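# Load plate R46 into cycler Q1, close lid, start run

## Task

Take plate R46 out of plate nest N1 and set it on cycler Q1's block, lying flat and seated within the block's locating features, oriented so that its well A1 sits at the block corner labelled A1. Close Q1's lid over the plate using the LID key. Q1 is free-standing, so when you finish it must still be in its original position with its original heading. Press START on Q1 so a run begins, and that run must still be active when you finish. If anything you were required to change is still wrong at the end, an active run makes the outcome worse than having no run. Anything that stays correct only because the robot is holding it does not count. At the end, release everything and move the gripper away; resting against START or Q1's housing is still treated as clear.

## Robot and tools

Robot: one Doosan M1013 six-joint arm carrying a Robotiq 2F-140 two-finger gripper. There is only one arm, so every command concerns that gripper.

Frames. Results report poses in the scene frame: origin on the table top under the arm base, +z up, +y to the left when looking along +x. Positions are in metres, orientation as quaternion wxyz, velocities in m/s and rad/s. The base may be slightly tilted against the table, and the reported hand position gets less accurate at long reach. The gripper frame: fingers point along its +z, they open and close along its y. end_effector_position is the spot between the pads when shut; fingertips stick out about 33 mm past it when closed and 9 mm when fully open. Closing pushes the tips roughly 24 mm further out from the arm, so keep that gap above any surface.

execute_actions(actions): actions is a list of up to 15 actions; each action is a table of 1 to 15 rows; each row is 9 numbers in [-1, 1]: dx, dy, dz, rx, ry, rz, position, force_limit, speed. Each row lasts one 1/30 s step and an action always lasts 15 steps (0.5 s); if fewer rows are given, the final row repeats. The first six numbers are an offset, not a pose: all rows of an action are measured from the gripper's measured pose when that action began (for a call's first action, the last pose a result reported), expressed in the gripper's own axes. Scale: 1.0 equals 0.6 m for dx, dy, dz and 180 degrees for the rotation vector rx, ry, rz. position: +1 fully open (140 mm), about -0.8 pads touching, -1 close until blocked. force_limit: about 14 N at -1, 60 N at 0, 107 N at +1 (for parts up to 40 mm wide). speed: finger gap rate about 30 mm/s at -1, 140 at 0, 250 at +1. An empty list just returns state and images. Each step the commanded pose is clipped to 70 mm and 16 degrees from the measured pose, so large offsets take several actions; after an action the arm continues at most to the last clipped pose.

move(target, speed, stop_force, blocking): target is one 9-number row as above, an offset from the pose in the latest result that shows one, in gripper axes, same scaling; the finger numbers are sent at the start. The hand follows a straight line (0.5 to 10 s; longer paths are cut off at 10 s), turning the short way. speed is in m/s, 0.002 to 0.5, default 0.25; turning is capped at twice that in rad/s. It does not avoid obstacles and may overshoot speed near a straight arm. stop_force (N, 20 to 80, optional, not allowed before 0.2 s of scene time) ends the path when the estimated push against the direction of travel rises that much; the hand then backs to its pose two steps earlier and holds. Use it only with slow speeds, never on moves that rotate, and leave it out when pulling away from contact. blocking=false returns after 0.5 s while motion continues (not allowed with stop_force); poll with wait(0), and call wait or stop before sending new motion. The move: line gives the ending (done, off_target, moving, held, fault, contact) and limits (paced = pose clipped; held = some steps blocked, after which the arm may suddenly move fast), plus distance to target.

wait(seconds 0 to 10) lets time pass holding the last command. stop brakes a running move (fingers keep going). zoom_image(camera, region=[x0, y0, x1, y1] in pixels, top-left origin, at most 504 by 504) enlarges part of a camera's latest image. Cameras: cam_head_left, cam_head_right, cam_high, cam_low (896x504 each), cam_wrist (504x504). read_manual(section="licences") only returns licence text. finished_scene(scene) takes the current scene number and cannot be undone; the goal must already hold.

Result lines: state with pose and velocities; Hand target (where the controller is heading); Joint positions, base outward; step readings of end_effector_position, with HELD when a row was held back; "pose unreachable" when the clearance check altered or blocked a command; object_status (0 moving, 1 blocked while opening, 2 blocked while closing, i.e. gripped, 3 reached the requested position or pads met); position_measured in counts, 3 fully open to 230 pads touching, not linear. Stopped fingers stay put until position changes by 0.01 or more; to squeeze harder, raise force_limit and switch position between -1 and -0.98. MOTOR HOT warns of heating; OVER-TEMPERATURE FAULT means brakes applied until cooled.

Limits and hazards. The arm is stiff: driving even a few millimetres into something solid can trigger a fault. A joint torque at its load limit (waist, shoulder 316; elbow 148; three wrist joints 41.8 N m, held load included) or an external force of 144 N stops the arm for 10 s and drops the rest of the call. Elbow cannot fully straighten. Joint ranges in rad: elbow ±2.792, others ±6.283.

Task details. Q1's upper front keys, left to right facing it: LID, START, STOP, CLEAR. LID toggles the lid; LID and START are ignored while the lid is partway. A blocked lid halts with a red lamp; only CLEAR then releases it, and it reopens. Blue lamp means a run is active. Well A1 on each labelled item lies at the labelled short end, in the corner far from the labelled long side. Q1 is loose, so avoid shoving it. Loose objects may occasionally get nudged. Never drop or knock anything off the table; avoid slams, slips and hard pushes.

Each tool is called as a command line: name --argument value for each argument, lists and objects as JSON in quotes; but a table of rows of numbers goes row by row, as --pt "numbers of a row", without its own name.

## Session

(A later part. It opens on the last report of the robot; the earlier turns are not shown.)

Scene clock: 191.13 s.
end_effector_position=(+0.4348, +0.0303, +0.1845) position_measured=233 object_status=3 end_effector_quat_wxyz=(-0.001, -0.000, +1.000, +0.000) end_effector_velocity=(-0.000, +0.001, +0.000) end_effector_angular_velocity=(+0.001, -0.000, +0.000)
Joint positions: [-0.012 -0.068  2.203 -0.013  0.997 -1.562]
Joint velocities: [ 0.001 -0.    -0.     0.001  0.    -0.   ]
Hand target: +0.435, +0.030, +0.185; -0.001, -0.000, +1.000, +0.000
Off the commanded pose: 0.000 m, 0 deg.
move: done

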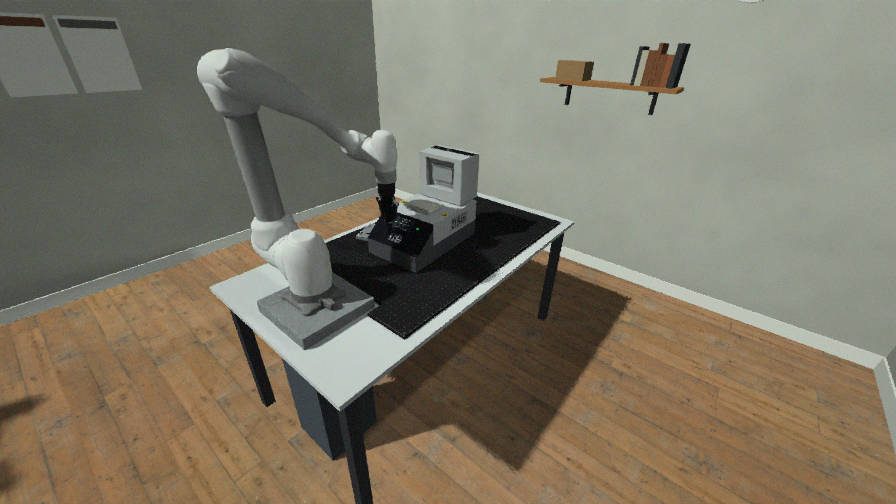

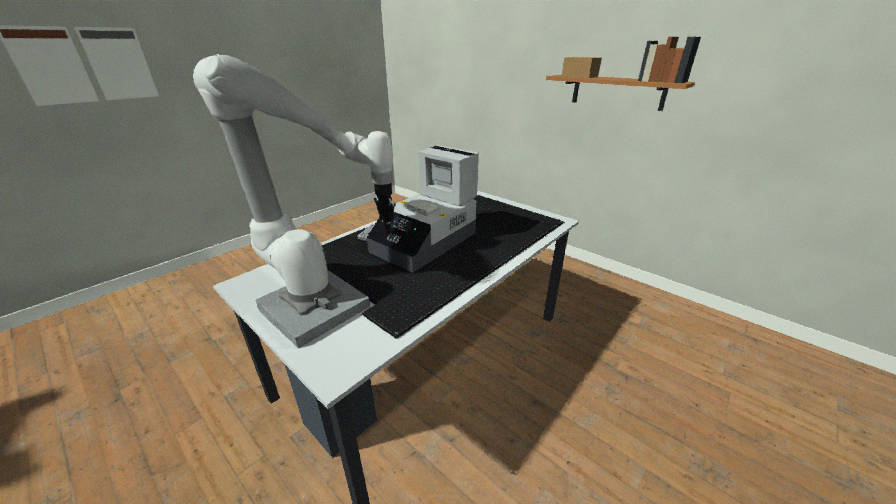

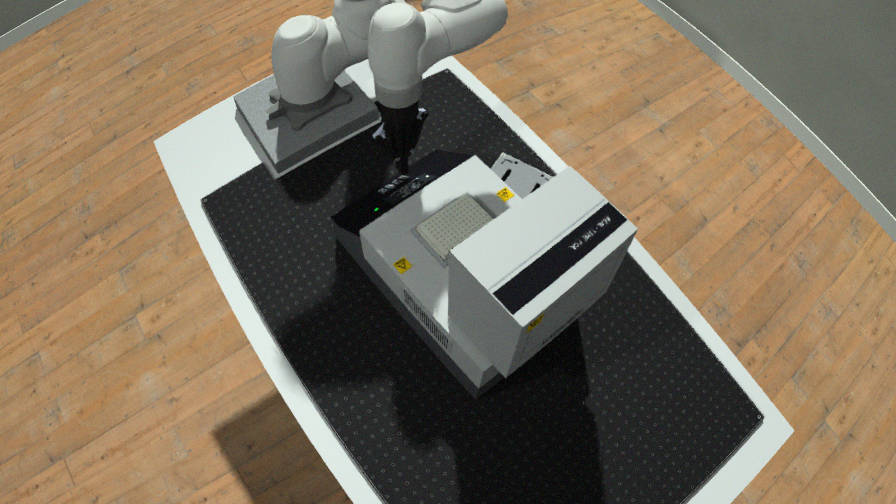

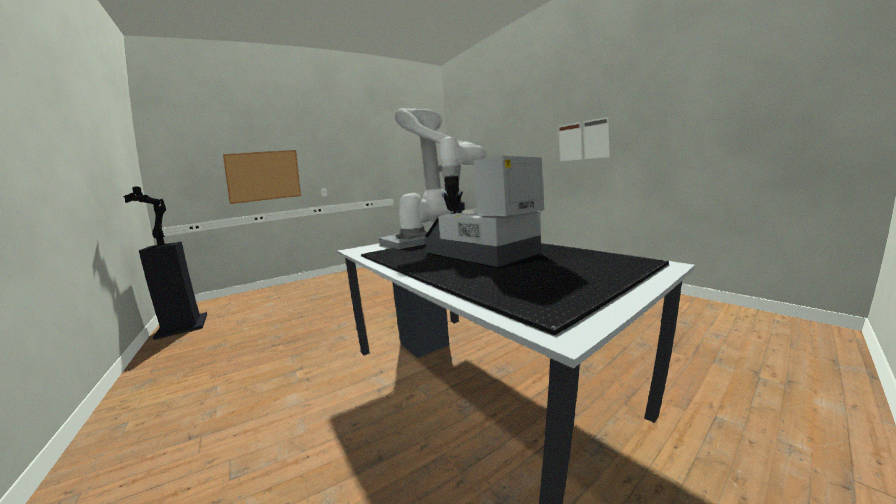

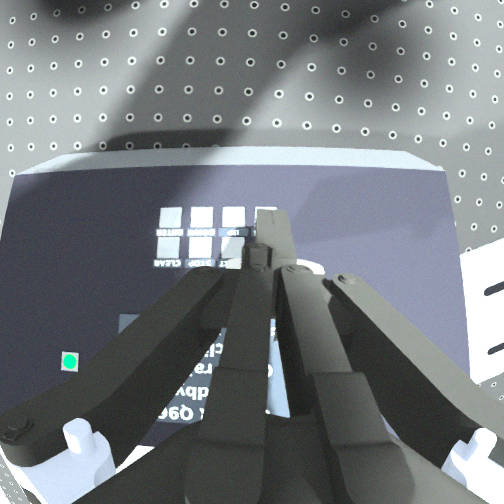

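move --target '[0,0,0.035,0,0,0,-1,0,0]' --speed 0.006 --stop_force 20

move --target '[0.09,0,-0.13,0,0,0,-1,0,0]' --speed 0.15

Scene clock: 193.90 s.
end_effector_position=(+0.4346, +0.0304, +0.1705) position_measured=233 object_status=3 end_effector_quat_wxyz=(-0.001, -0.000, +1.000, +0.000) end_effector_velocity=(+0.001, +0.000, +0.002) end_effector_angular_velocity=(-0.000, -0.003, -0.002)
Joint positions: [-0.013 -0.053  2.219 -0.014  0.966 -1.562]
Joint velocities: [ 0.    -0.002 -0.003 -0.     0.002  0.002]
Hand target: +0.435, +0.030, +0.171; -0.001, -0.000, +1.000, +0.000
Off the commanded pose: 0.007 m, 0 deg.
move: contact

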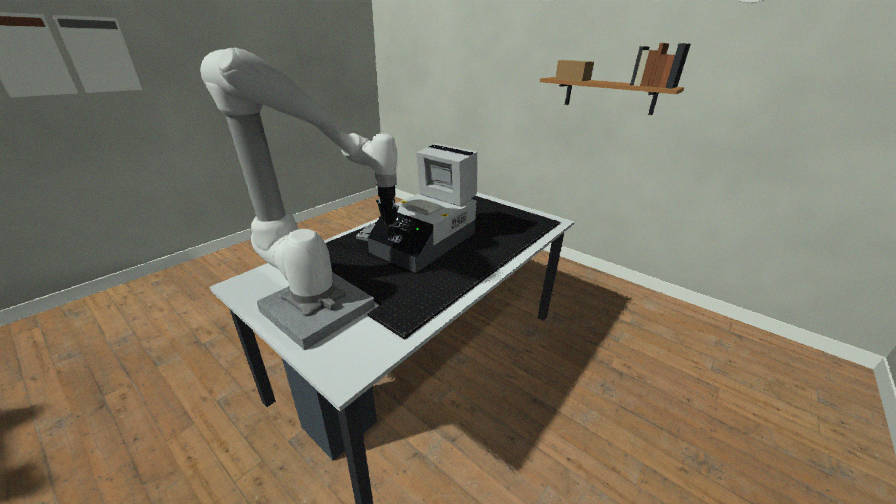

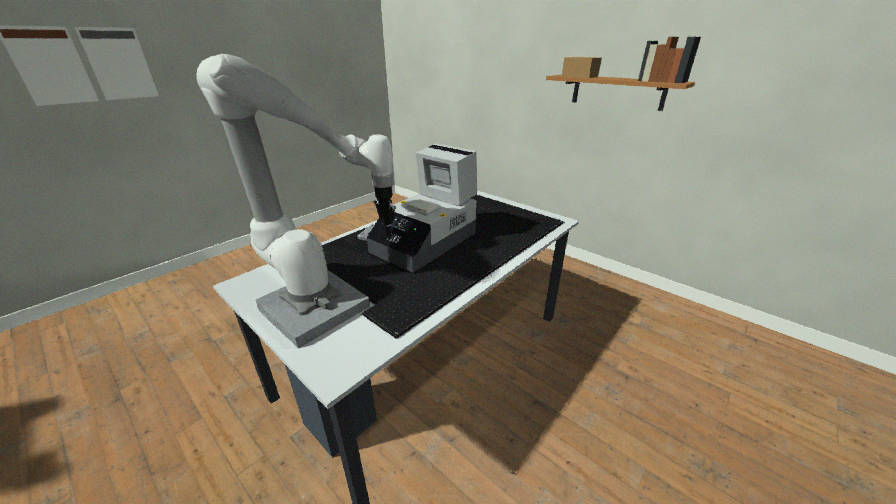

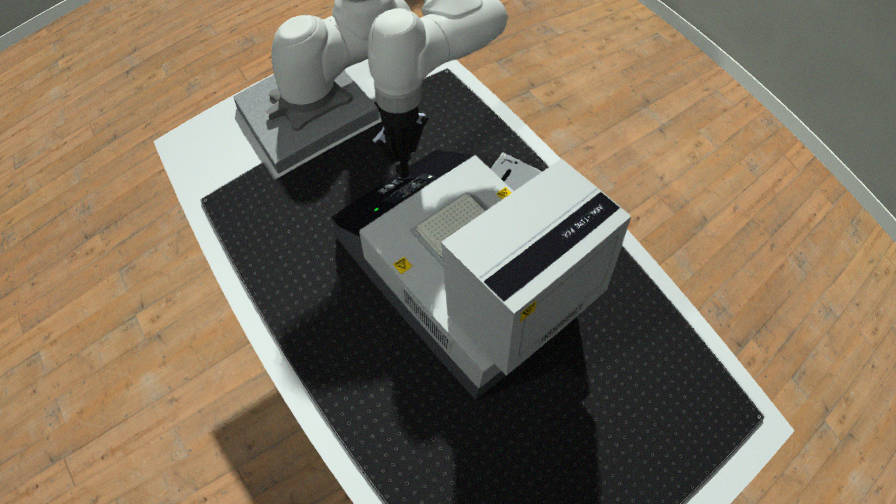

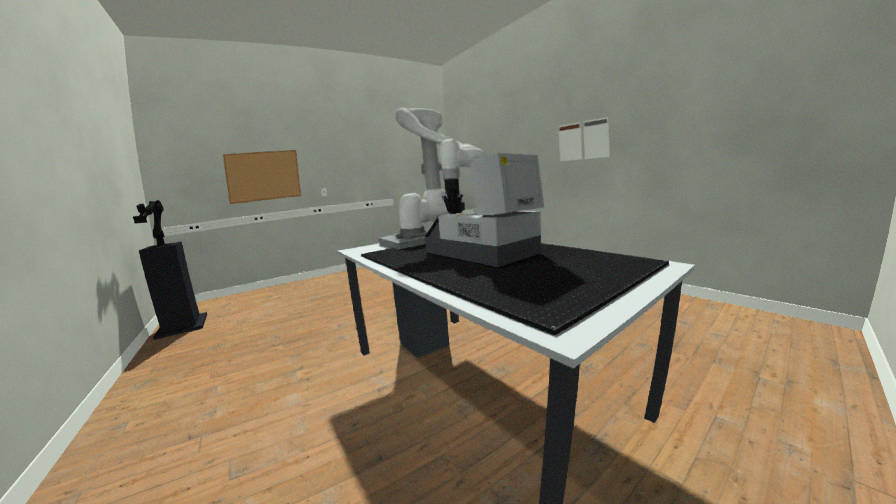

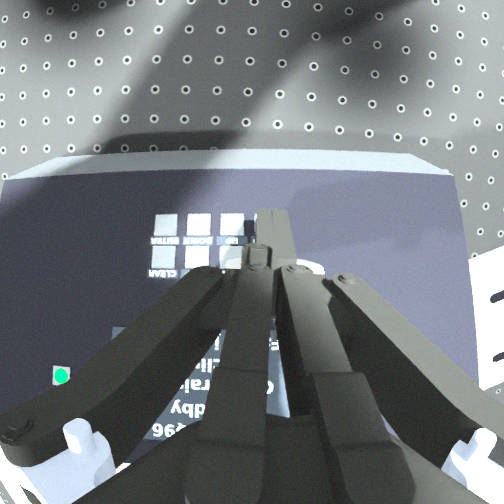

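Scene clock: 194.83 s.
end_effector_position=(+0.3809, +0.0303, +0.2486) position_measured=233 object_status=3 end_effector_quat_wxyz=(-0.001, -0.000, +1.000, +0.000) end_effector_velocity=(-0.001, -0.001, -0.001) end_effector_angular_velocity=(-0.001, +0.002, -0.001)
Joint positions: [-0.01  -0.224  2.202 -0.012  1.154 -1.562]
Joint velocities: [-0.001 -0.     0.002 -0.001  0.001  0.   ]
Hand target: +0.381, +0.030, +0.249; -0.001, -0.000, +1.000, +0.000
Off the commanded pose: 0.000 m, 0 deg.
move: done

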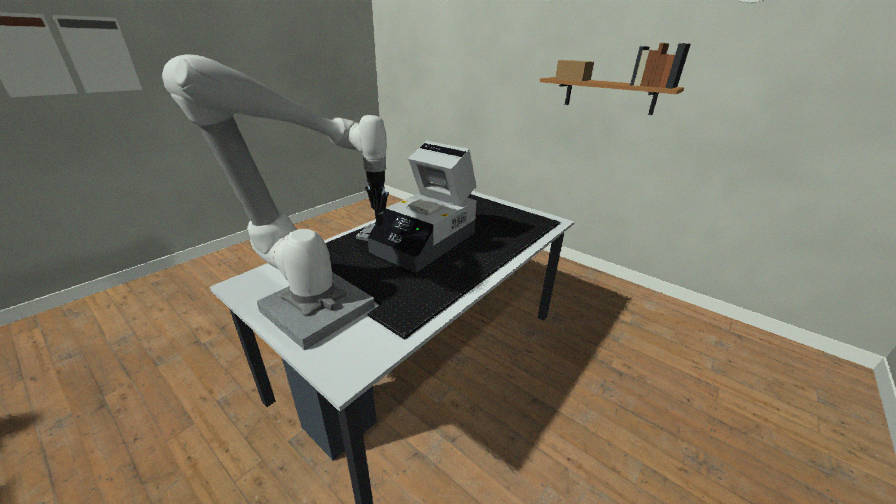

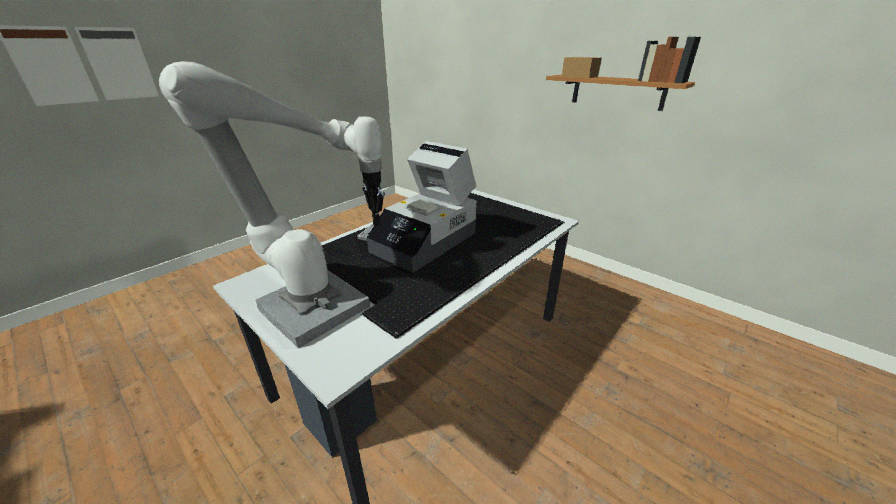

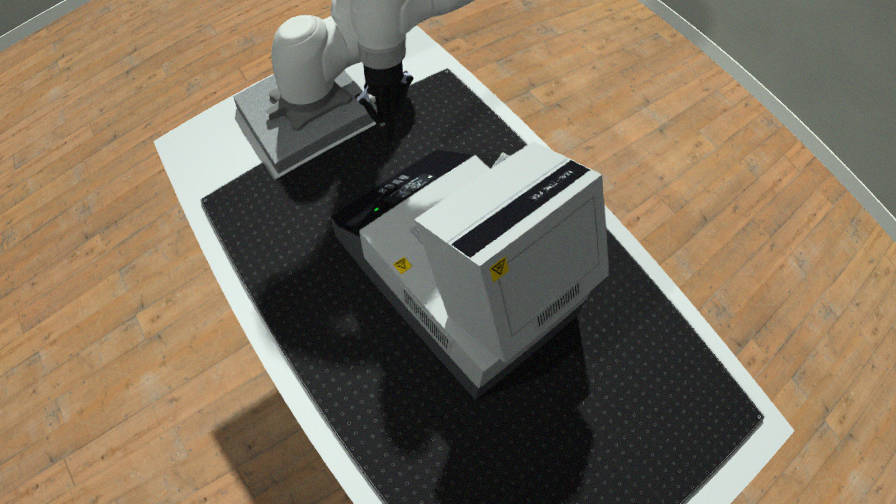

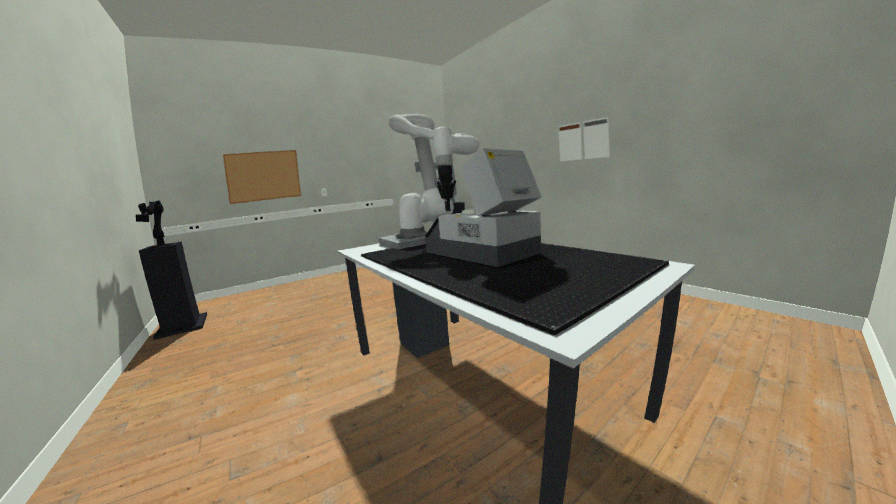

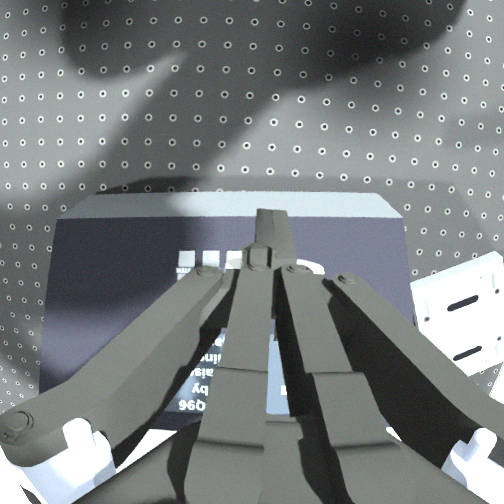

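move --target '[-0.04,-0.0365,0.05,0,0,0,-1,0,0]' --speed 0.05

wait --seconds 3.5

Scene clock: 197.40 s.
end_effector_position=(+0.4047, +0.0084, +0.2185) position_measured=233 object_status=3 end_effector_quat_wxyz=(-0.001, -0.000, +1.000, +0.000) end_effector_velocity=(+0.000, -0.000, +0.000) end_effector_angular_velocity=(+0.000, -0.001, -0.000)
Joint positions: [-0.066 -0.157  2.209 -0.012  1.08  -1.617]
Joint velocities: [-0.001 -0.001  0.     0.    -0.    -0.001]
Hand target: +0.405, +0.008, +0.219; -0.001, -0.000, +1.000, +0.000
Off the commanded pose: 0.000 m, 0 deg.
move: done

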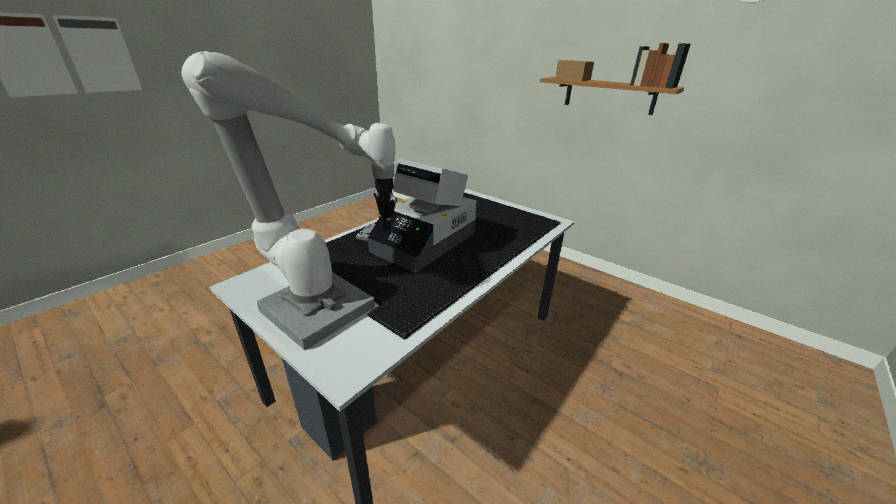

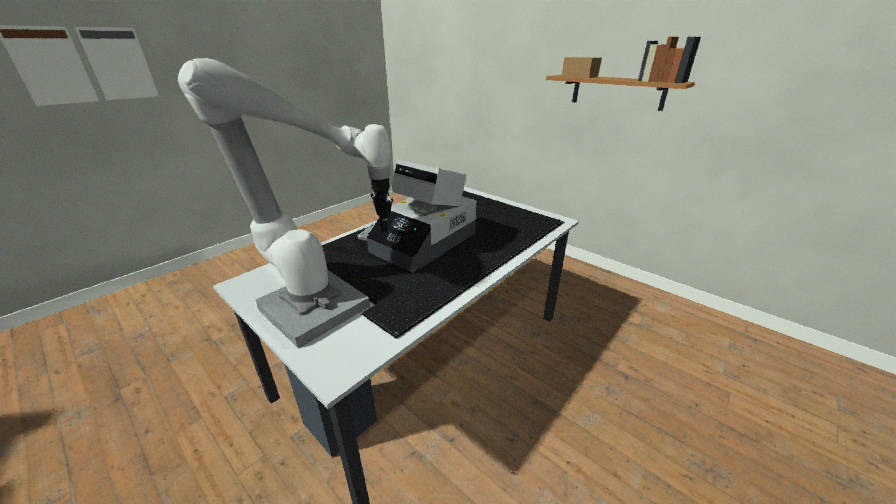

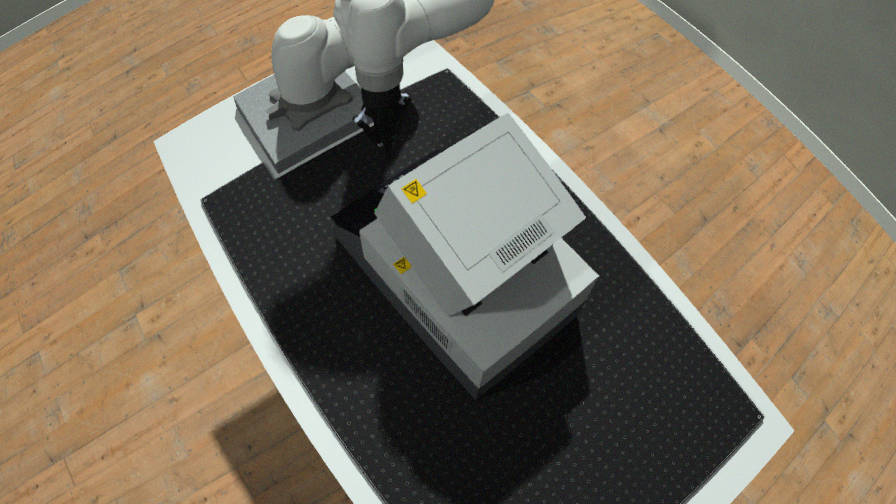

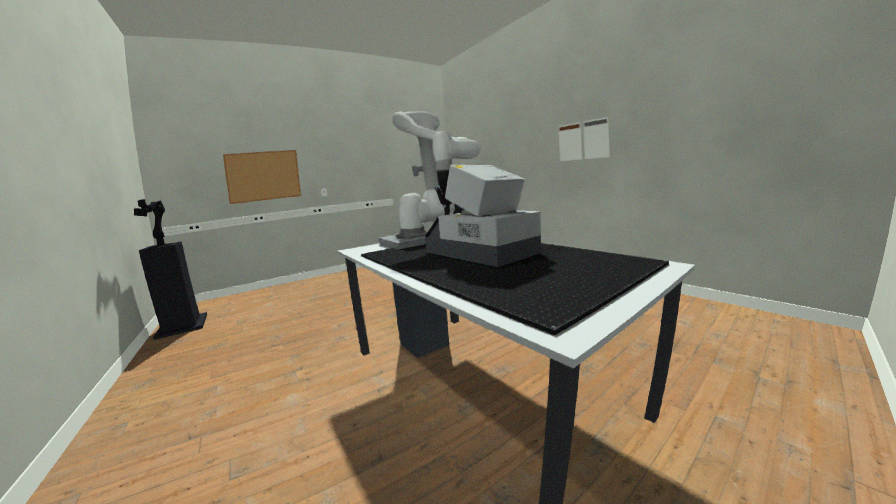

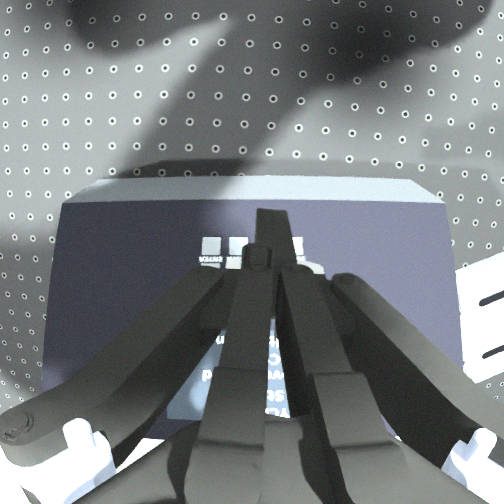

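Scene clock: 200.90 s.
end_effector_position=(+0.4047, +0.0084, +0.2185) position_measured=233 object_status=3 end_effector_quat_wxyz=(-0.001, -0.000, +1.000, +0.000) end_effector_velocity=(-0.000, -0.000, -0.000) end_effector_angular_velocity=(+0.000, +0.000, -0.001)
Joint positions: [-0.066 -0.157  2.209 -0.012  1.08  -1.617]
Joint velocities: [-0. -0.  0.  0.  0.  0.]
Hand target: +0.405, +0.008, +0.219; -0.001, -0.000, +1.000, +0.000
Off the commanded pose: 0.000 m, 0 deg.
wait: 3.50 s; at rest by 0.17 s

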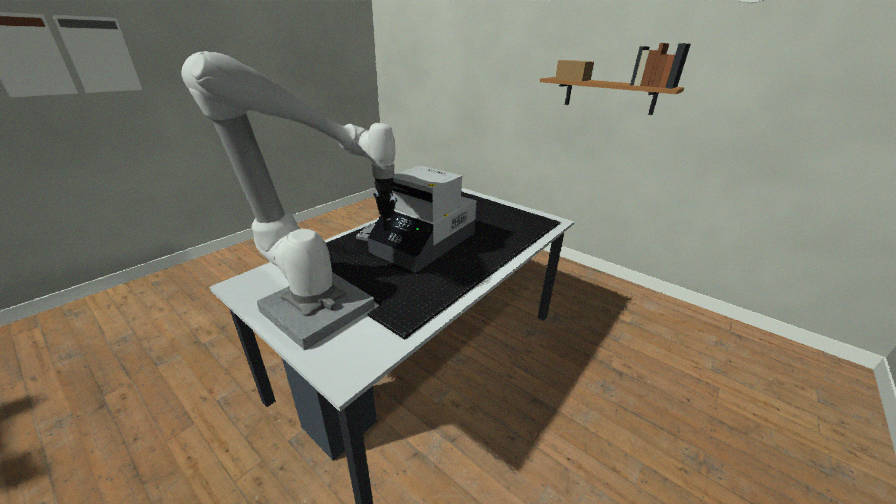

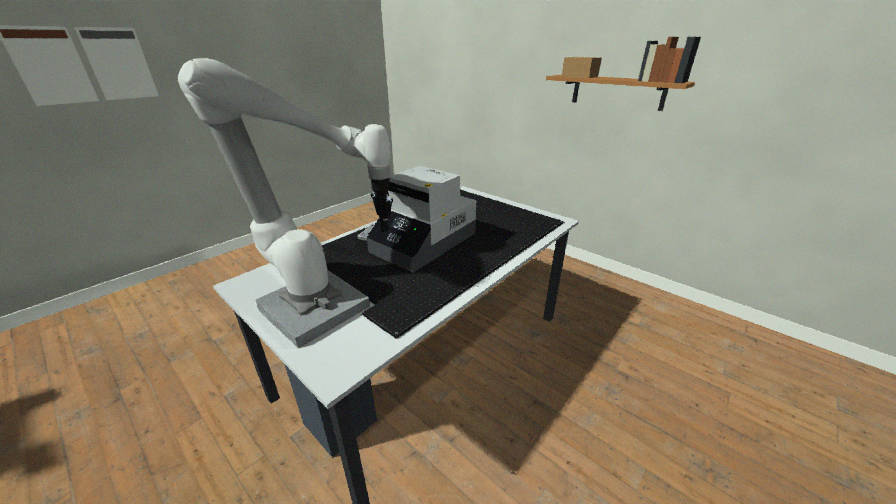

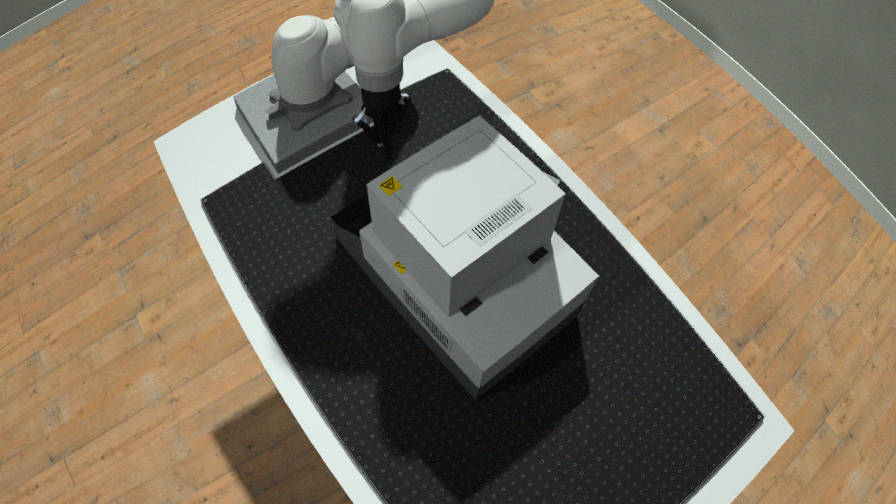

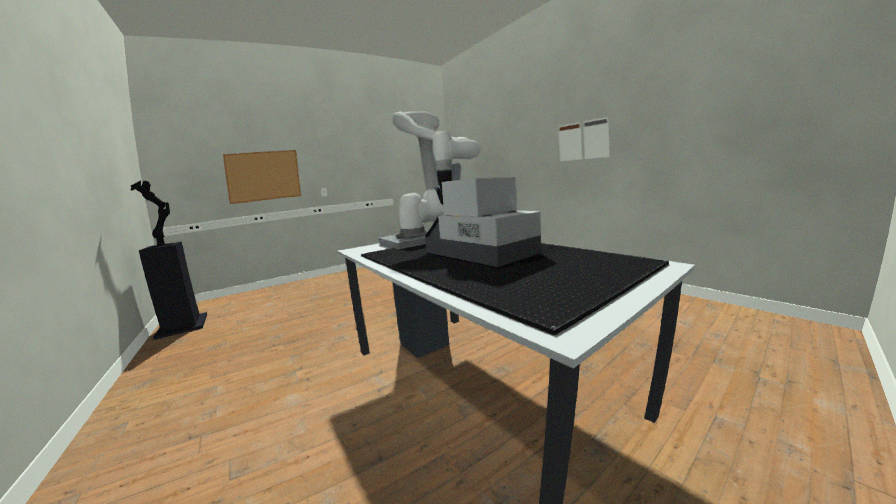

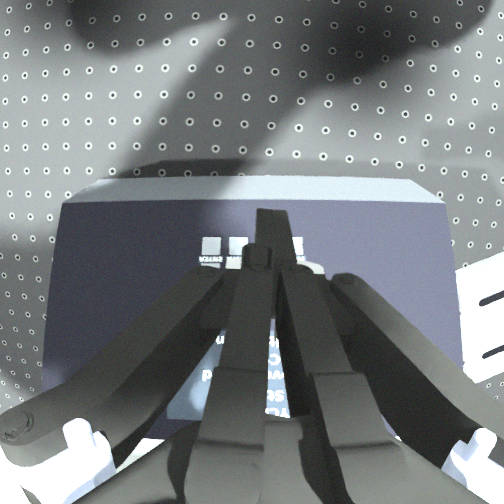

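move --target '[-0.0505,0,0.0575,0,0,0,-1,0,0]' --speed 0.05

move --target '[0,0,0.035,0,0,0,-1,0,0]' --speed 0.006 --stop_force 20

move --target '[0.09,0,-0.13,0,0,0,-1,0,0]' --speed 0.15

Scene clock: 202.27 s.
end_effector_position=(+0.4349, +0.0085, +0.1839) position_measured=233 object_status=3 end_effector_quat_wxyz=(-0.001, -0.000, +1.000, +0.000) end_effector_velocity=(-0.000, +0.001, -0.000) end_effector_angular_velocity=(+0.001, -0.001, +0.000)
Joint positions: [-0.063 -0.07   2.205 -0.013  0.996 -1.613]
Joint velocities: [ 0.001 -0.     0.001  0.001 -0.001  0.   ]
Hand target: +0.435, +0.008, +0.184; -0.001, -0.000, +1.000, +0.000
Off the commanded pose: 0.000 m, 0 deg.
move: done

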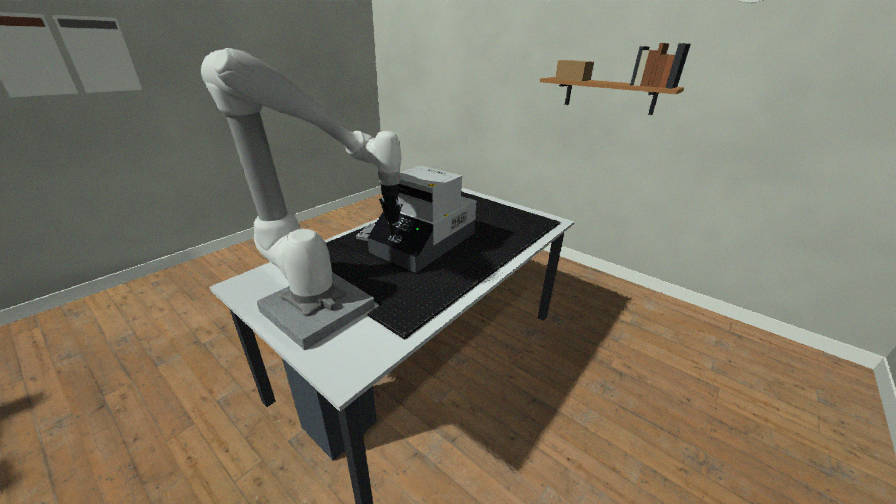

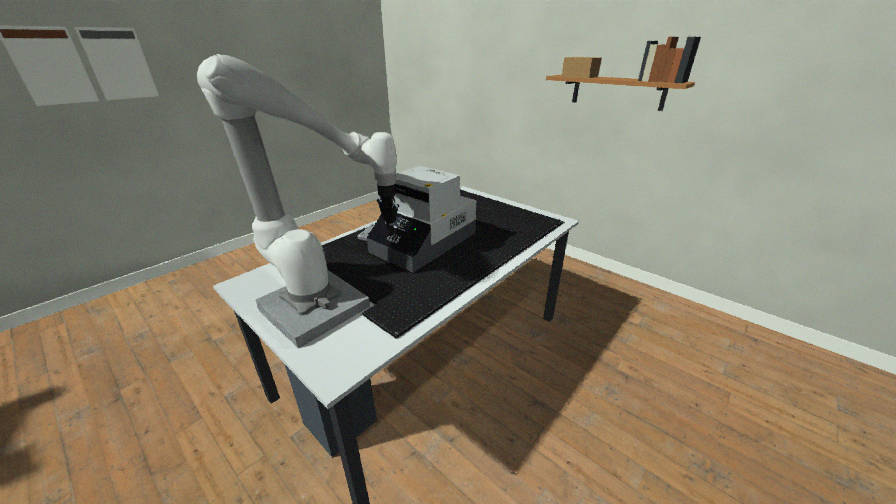

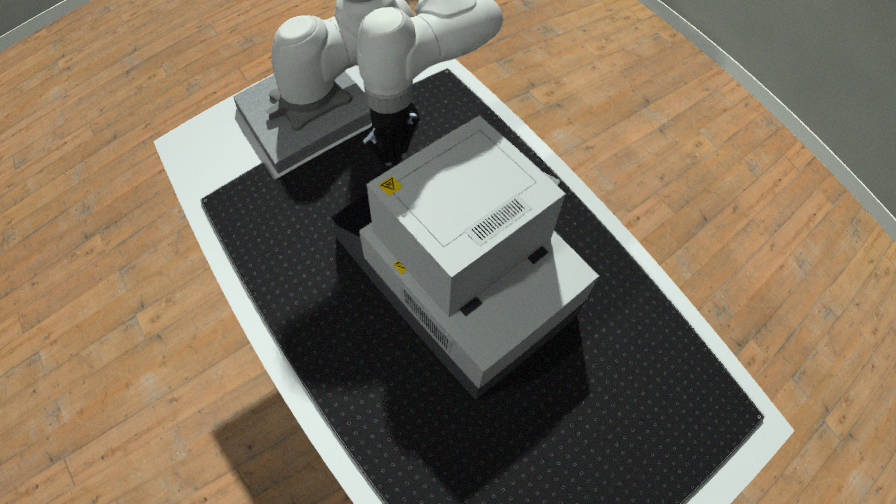

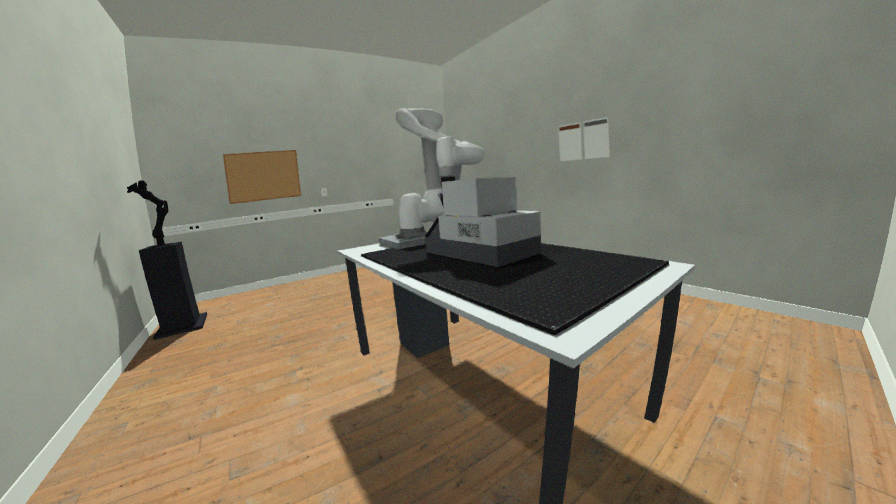

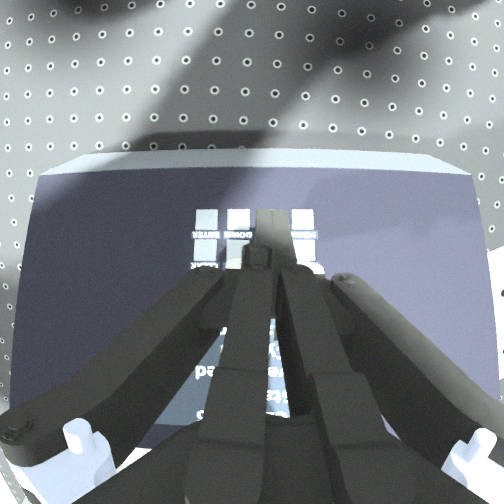

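Scene clock: 205.00 s.
end_effector_position=(+0.4346, +0.0085, +0.1692) position_measured=233 object_status=3 end_effector_quat_wxyz=(-0.002, -0.000, +1.000, +0.000) end_effector_velocity=(+0.001, -0.001, +0.002) end_effector_angular_velocity=(-0.001, -0.002, -0.000)
Joint positions: [-0.064 -0.053  2.222 -0.013  0.964 -1.613]
Joint velocities: [-0.001 -0.001 -0.003 -0.001  0.002 -0.   ]
Hand target: +0.435, +0.008, +0.170; -0.001, -0.000, +1.000, +0.000
Off the commanded pose: 0.006 m, 0 deg.
move: contact

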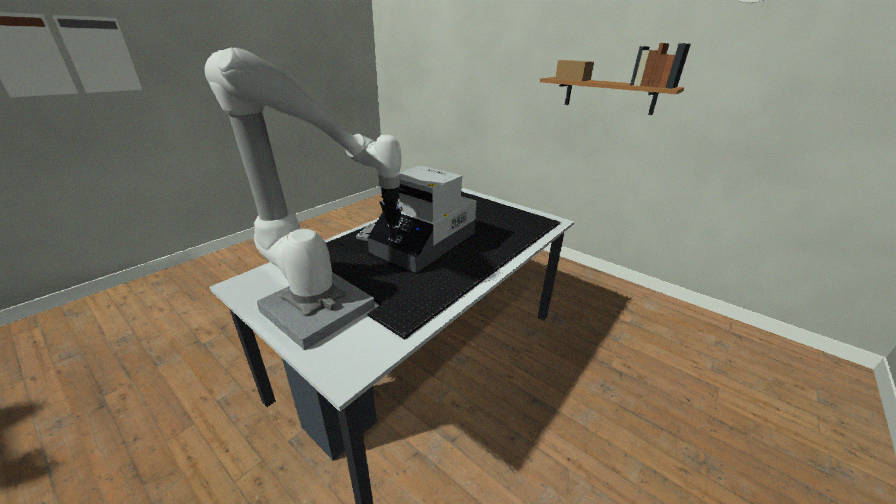

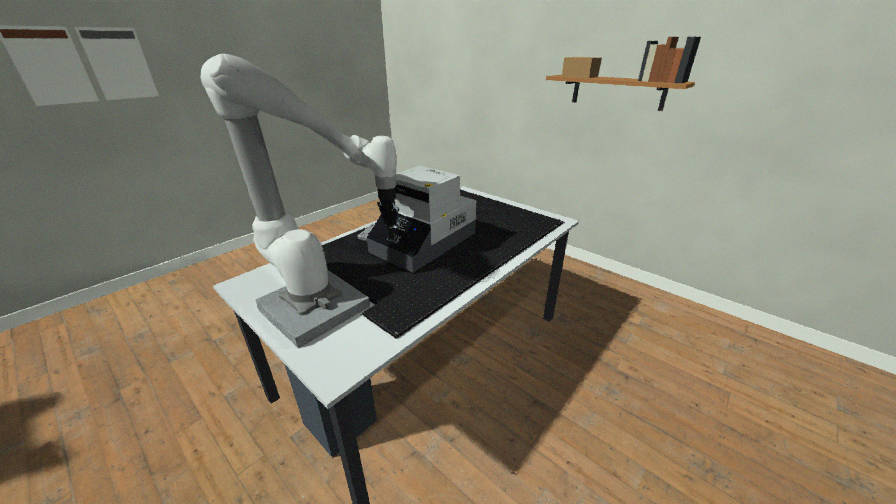

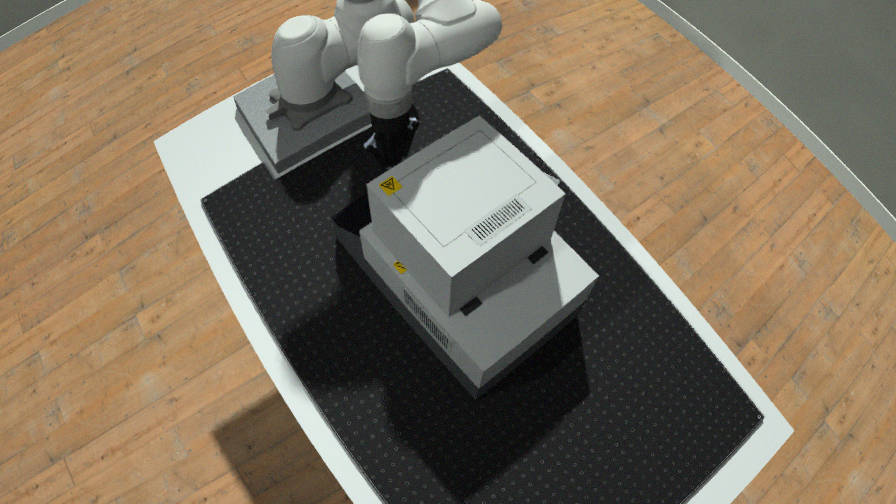

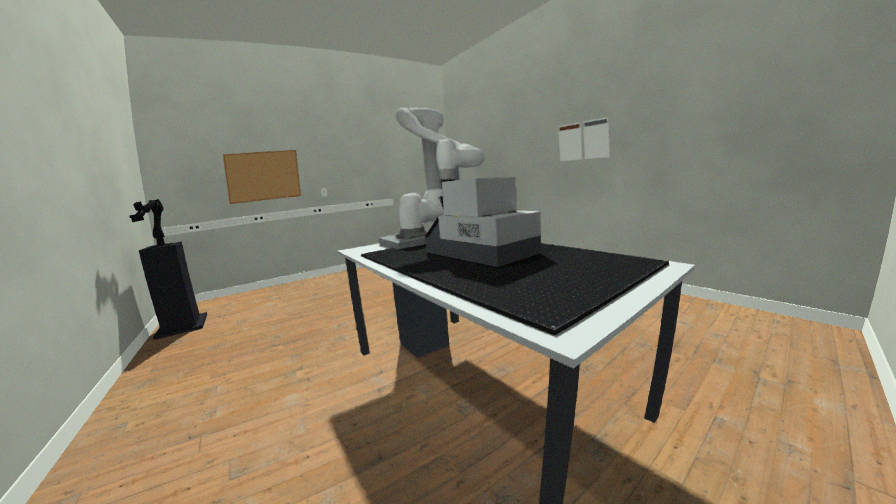

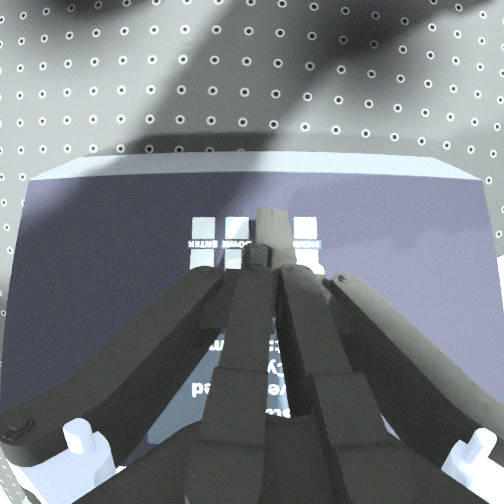

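Scene clock: 205.93 s.
end_effector_position=(+0.3810, +0.0084, +0.2473) position_measured=233 object_status=3 end_effector_quat_wxyz=(-0.002, -0.000, +1.000, +0.000) end_effector_velocity=(-0.000, +0.001, -0.000) end_effector_angular_velocity=(+0.001, +0.000, +0.001)
Joint positions: [-0.069 -0.225  2.205 -0.012  1.153 -1.62 ]
Joint velocities: [ 0.001 -0.     0.     0.001  0.    -0.001]
Hand target: +0.381, +0.008, +0.247; -0.002, -0.000, +1.000, +0.000
Off the commanded pose: 0.000 m, 0 deg.
move: done

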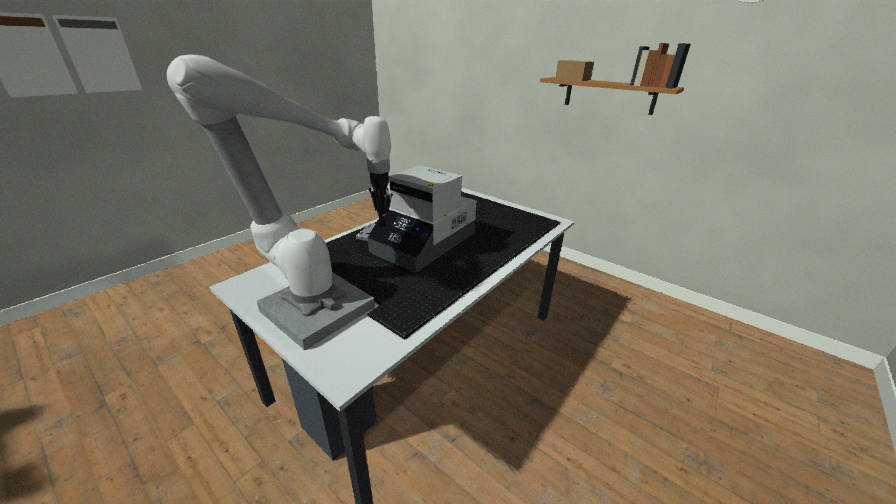

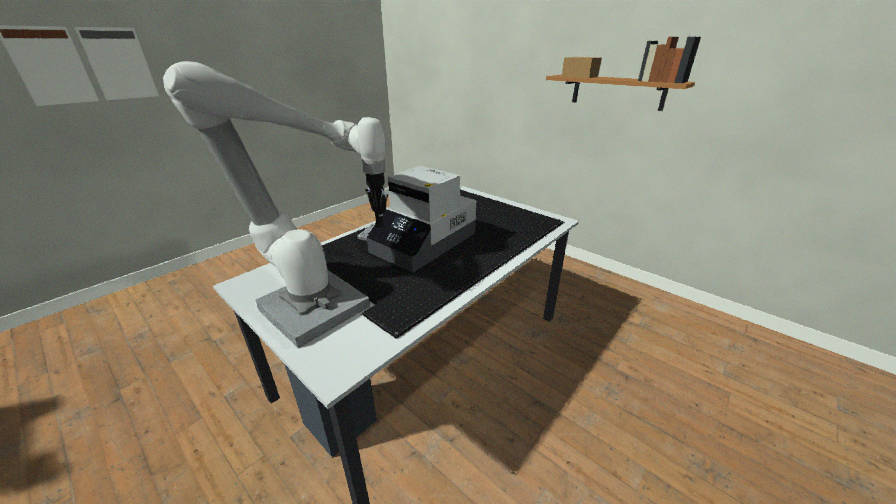

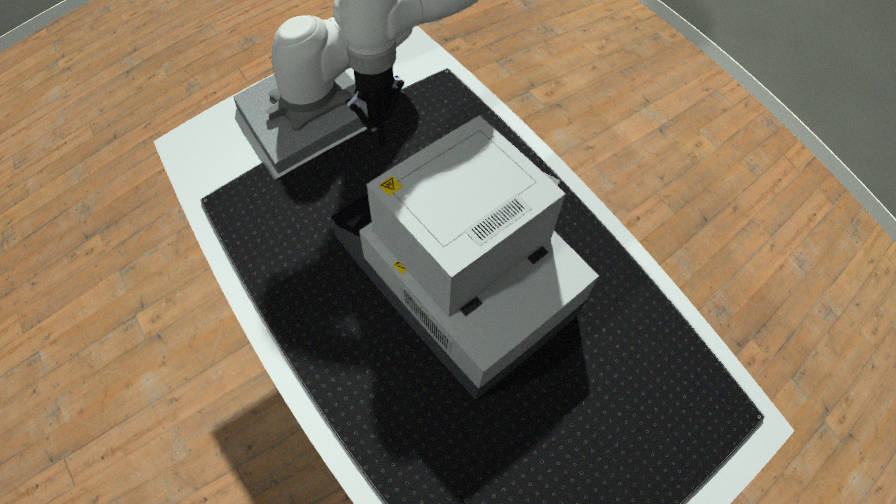

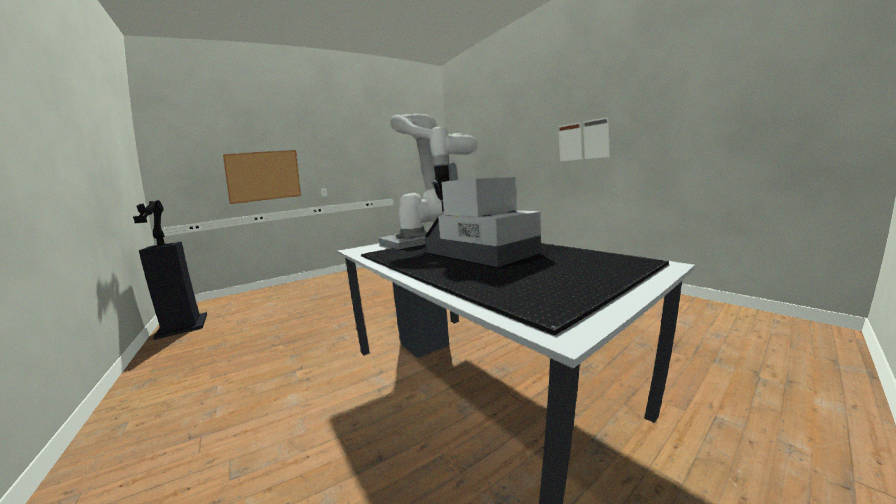

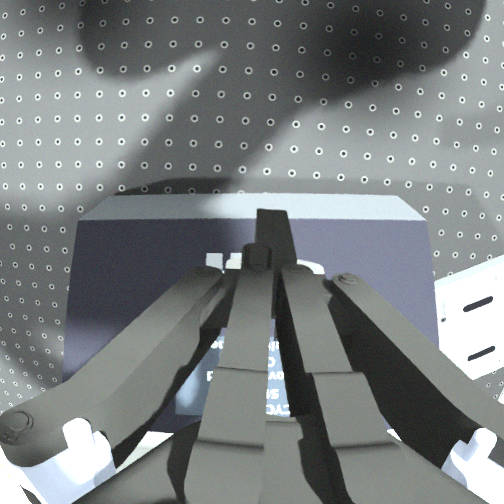

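zoom_image --camera "cam_head_left" --region '[360, 200, 480, 280]'

Region (360, 200, 480, 280) of cam_head_left's 896x504 image, scaled by 4.200, with more detail than that image has.

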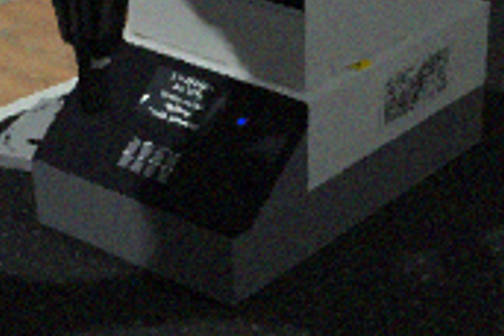

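Lamp is blue, so the run is on. Ending scene 1.

finished_scene --scene 1

The scene is finished: the task was done.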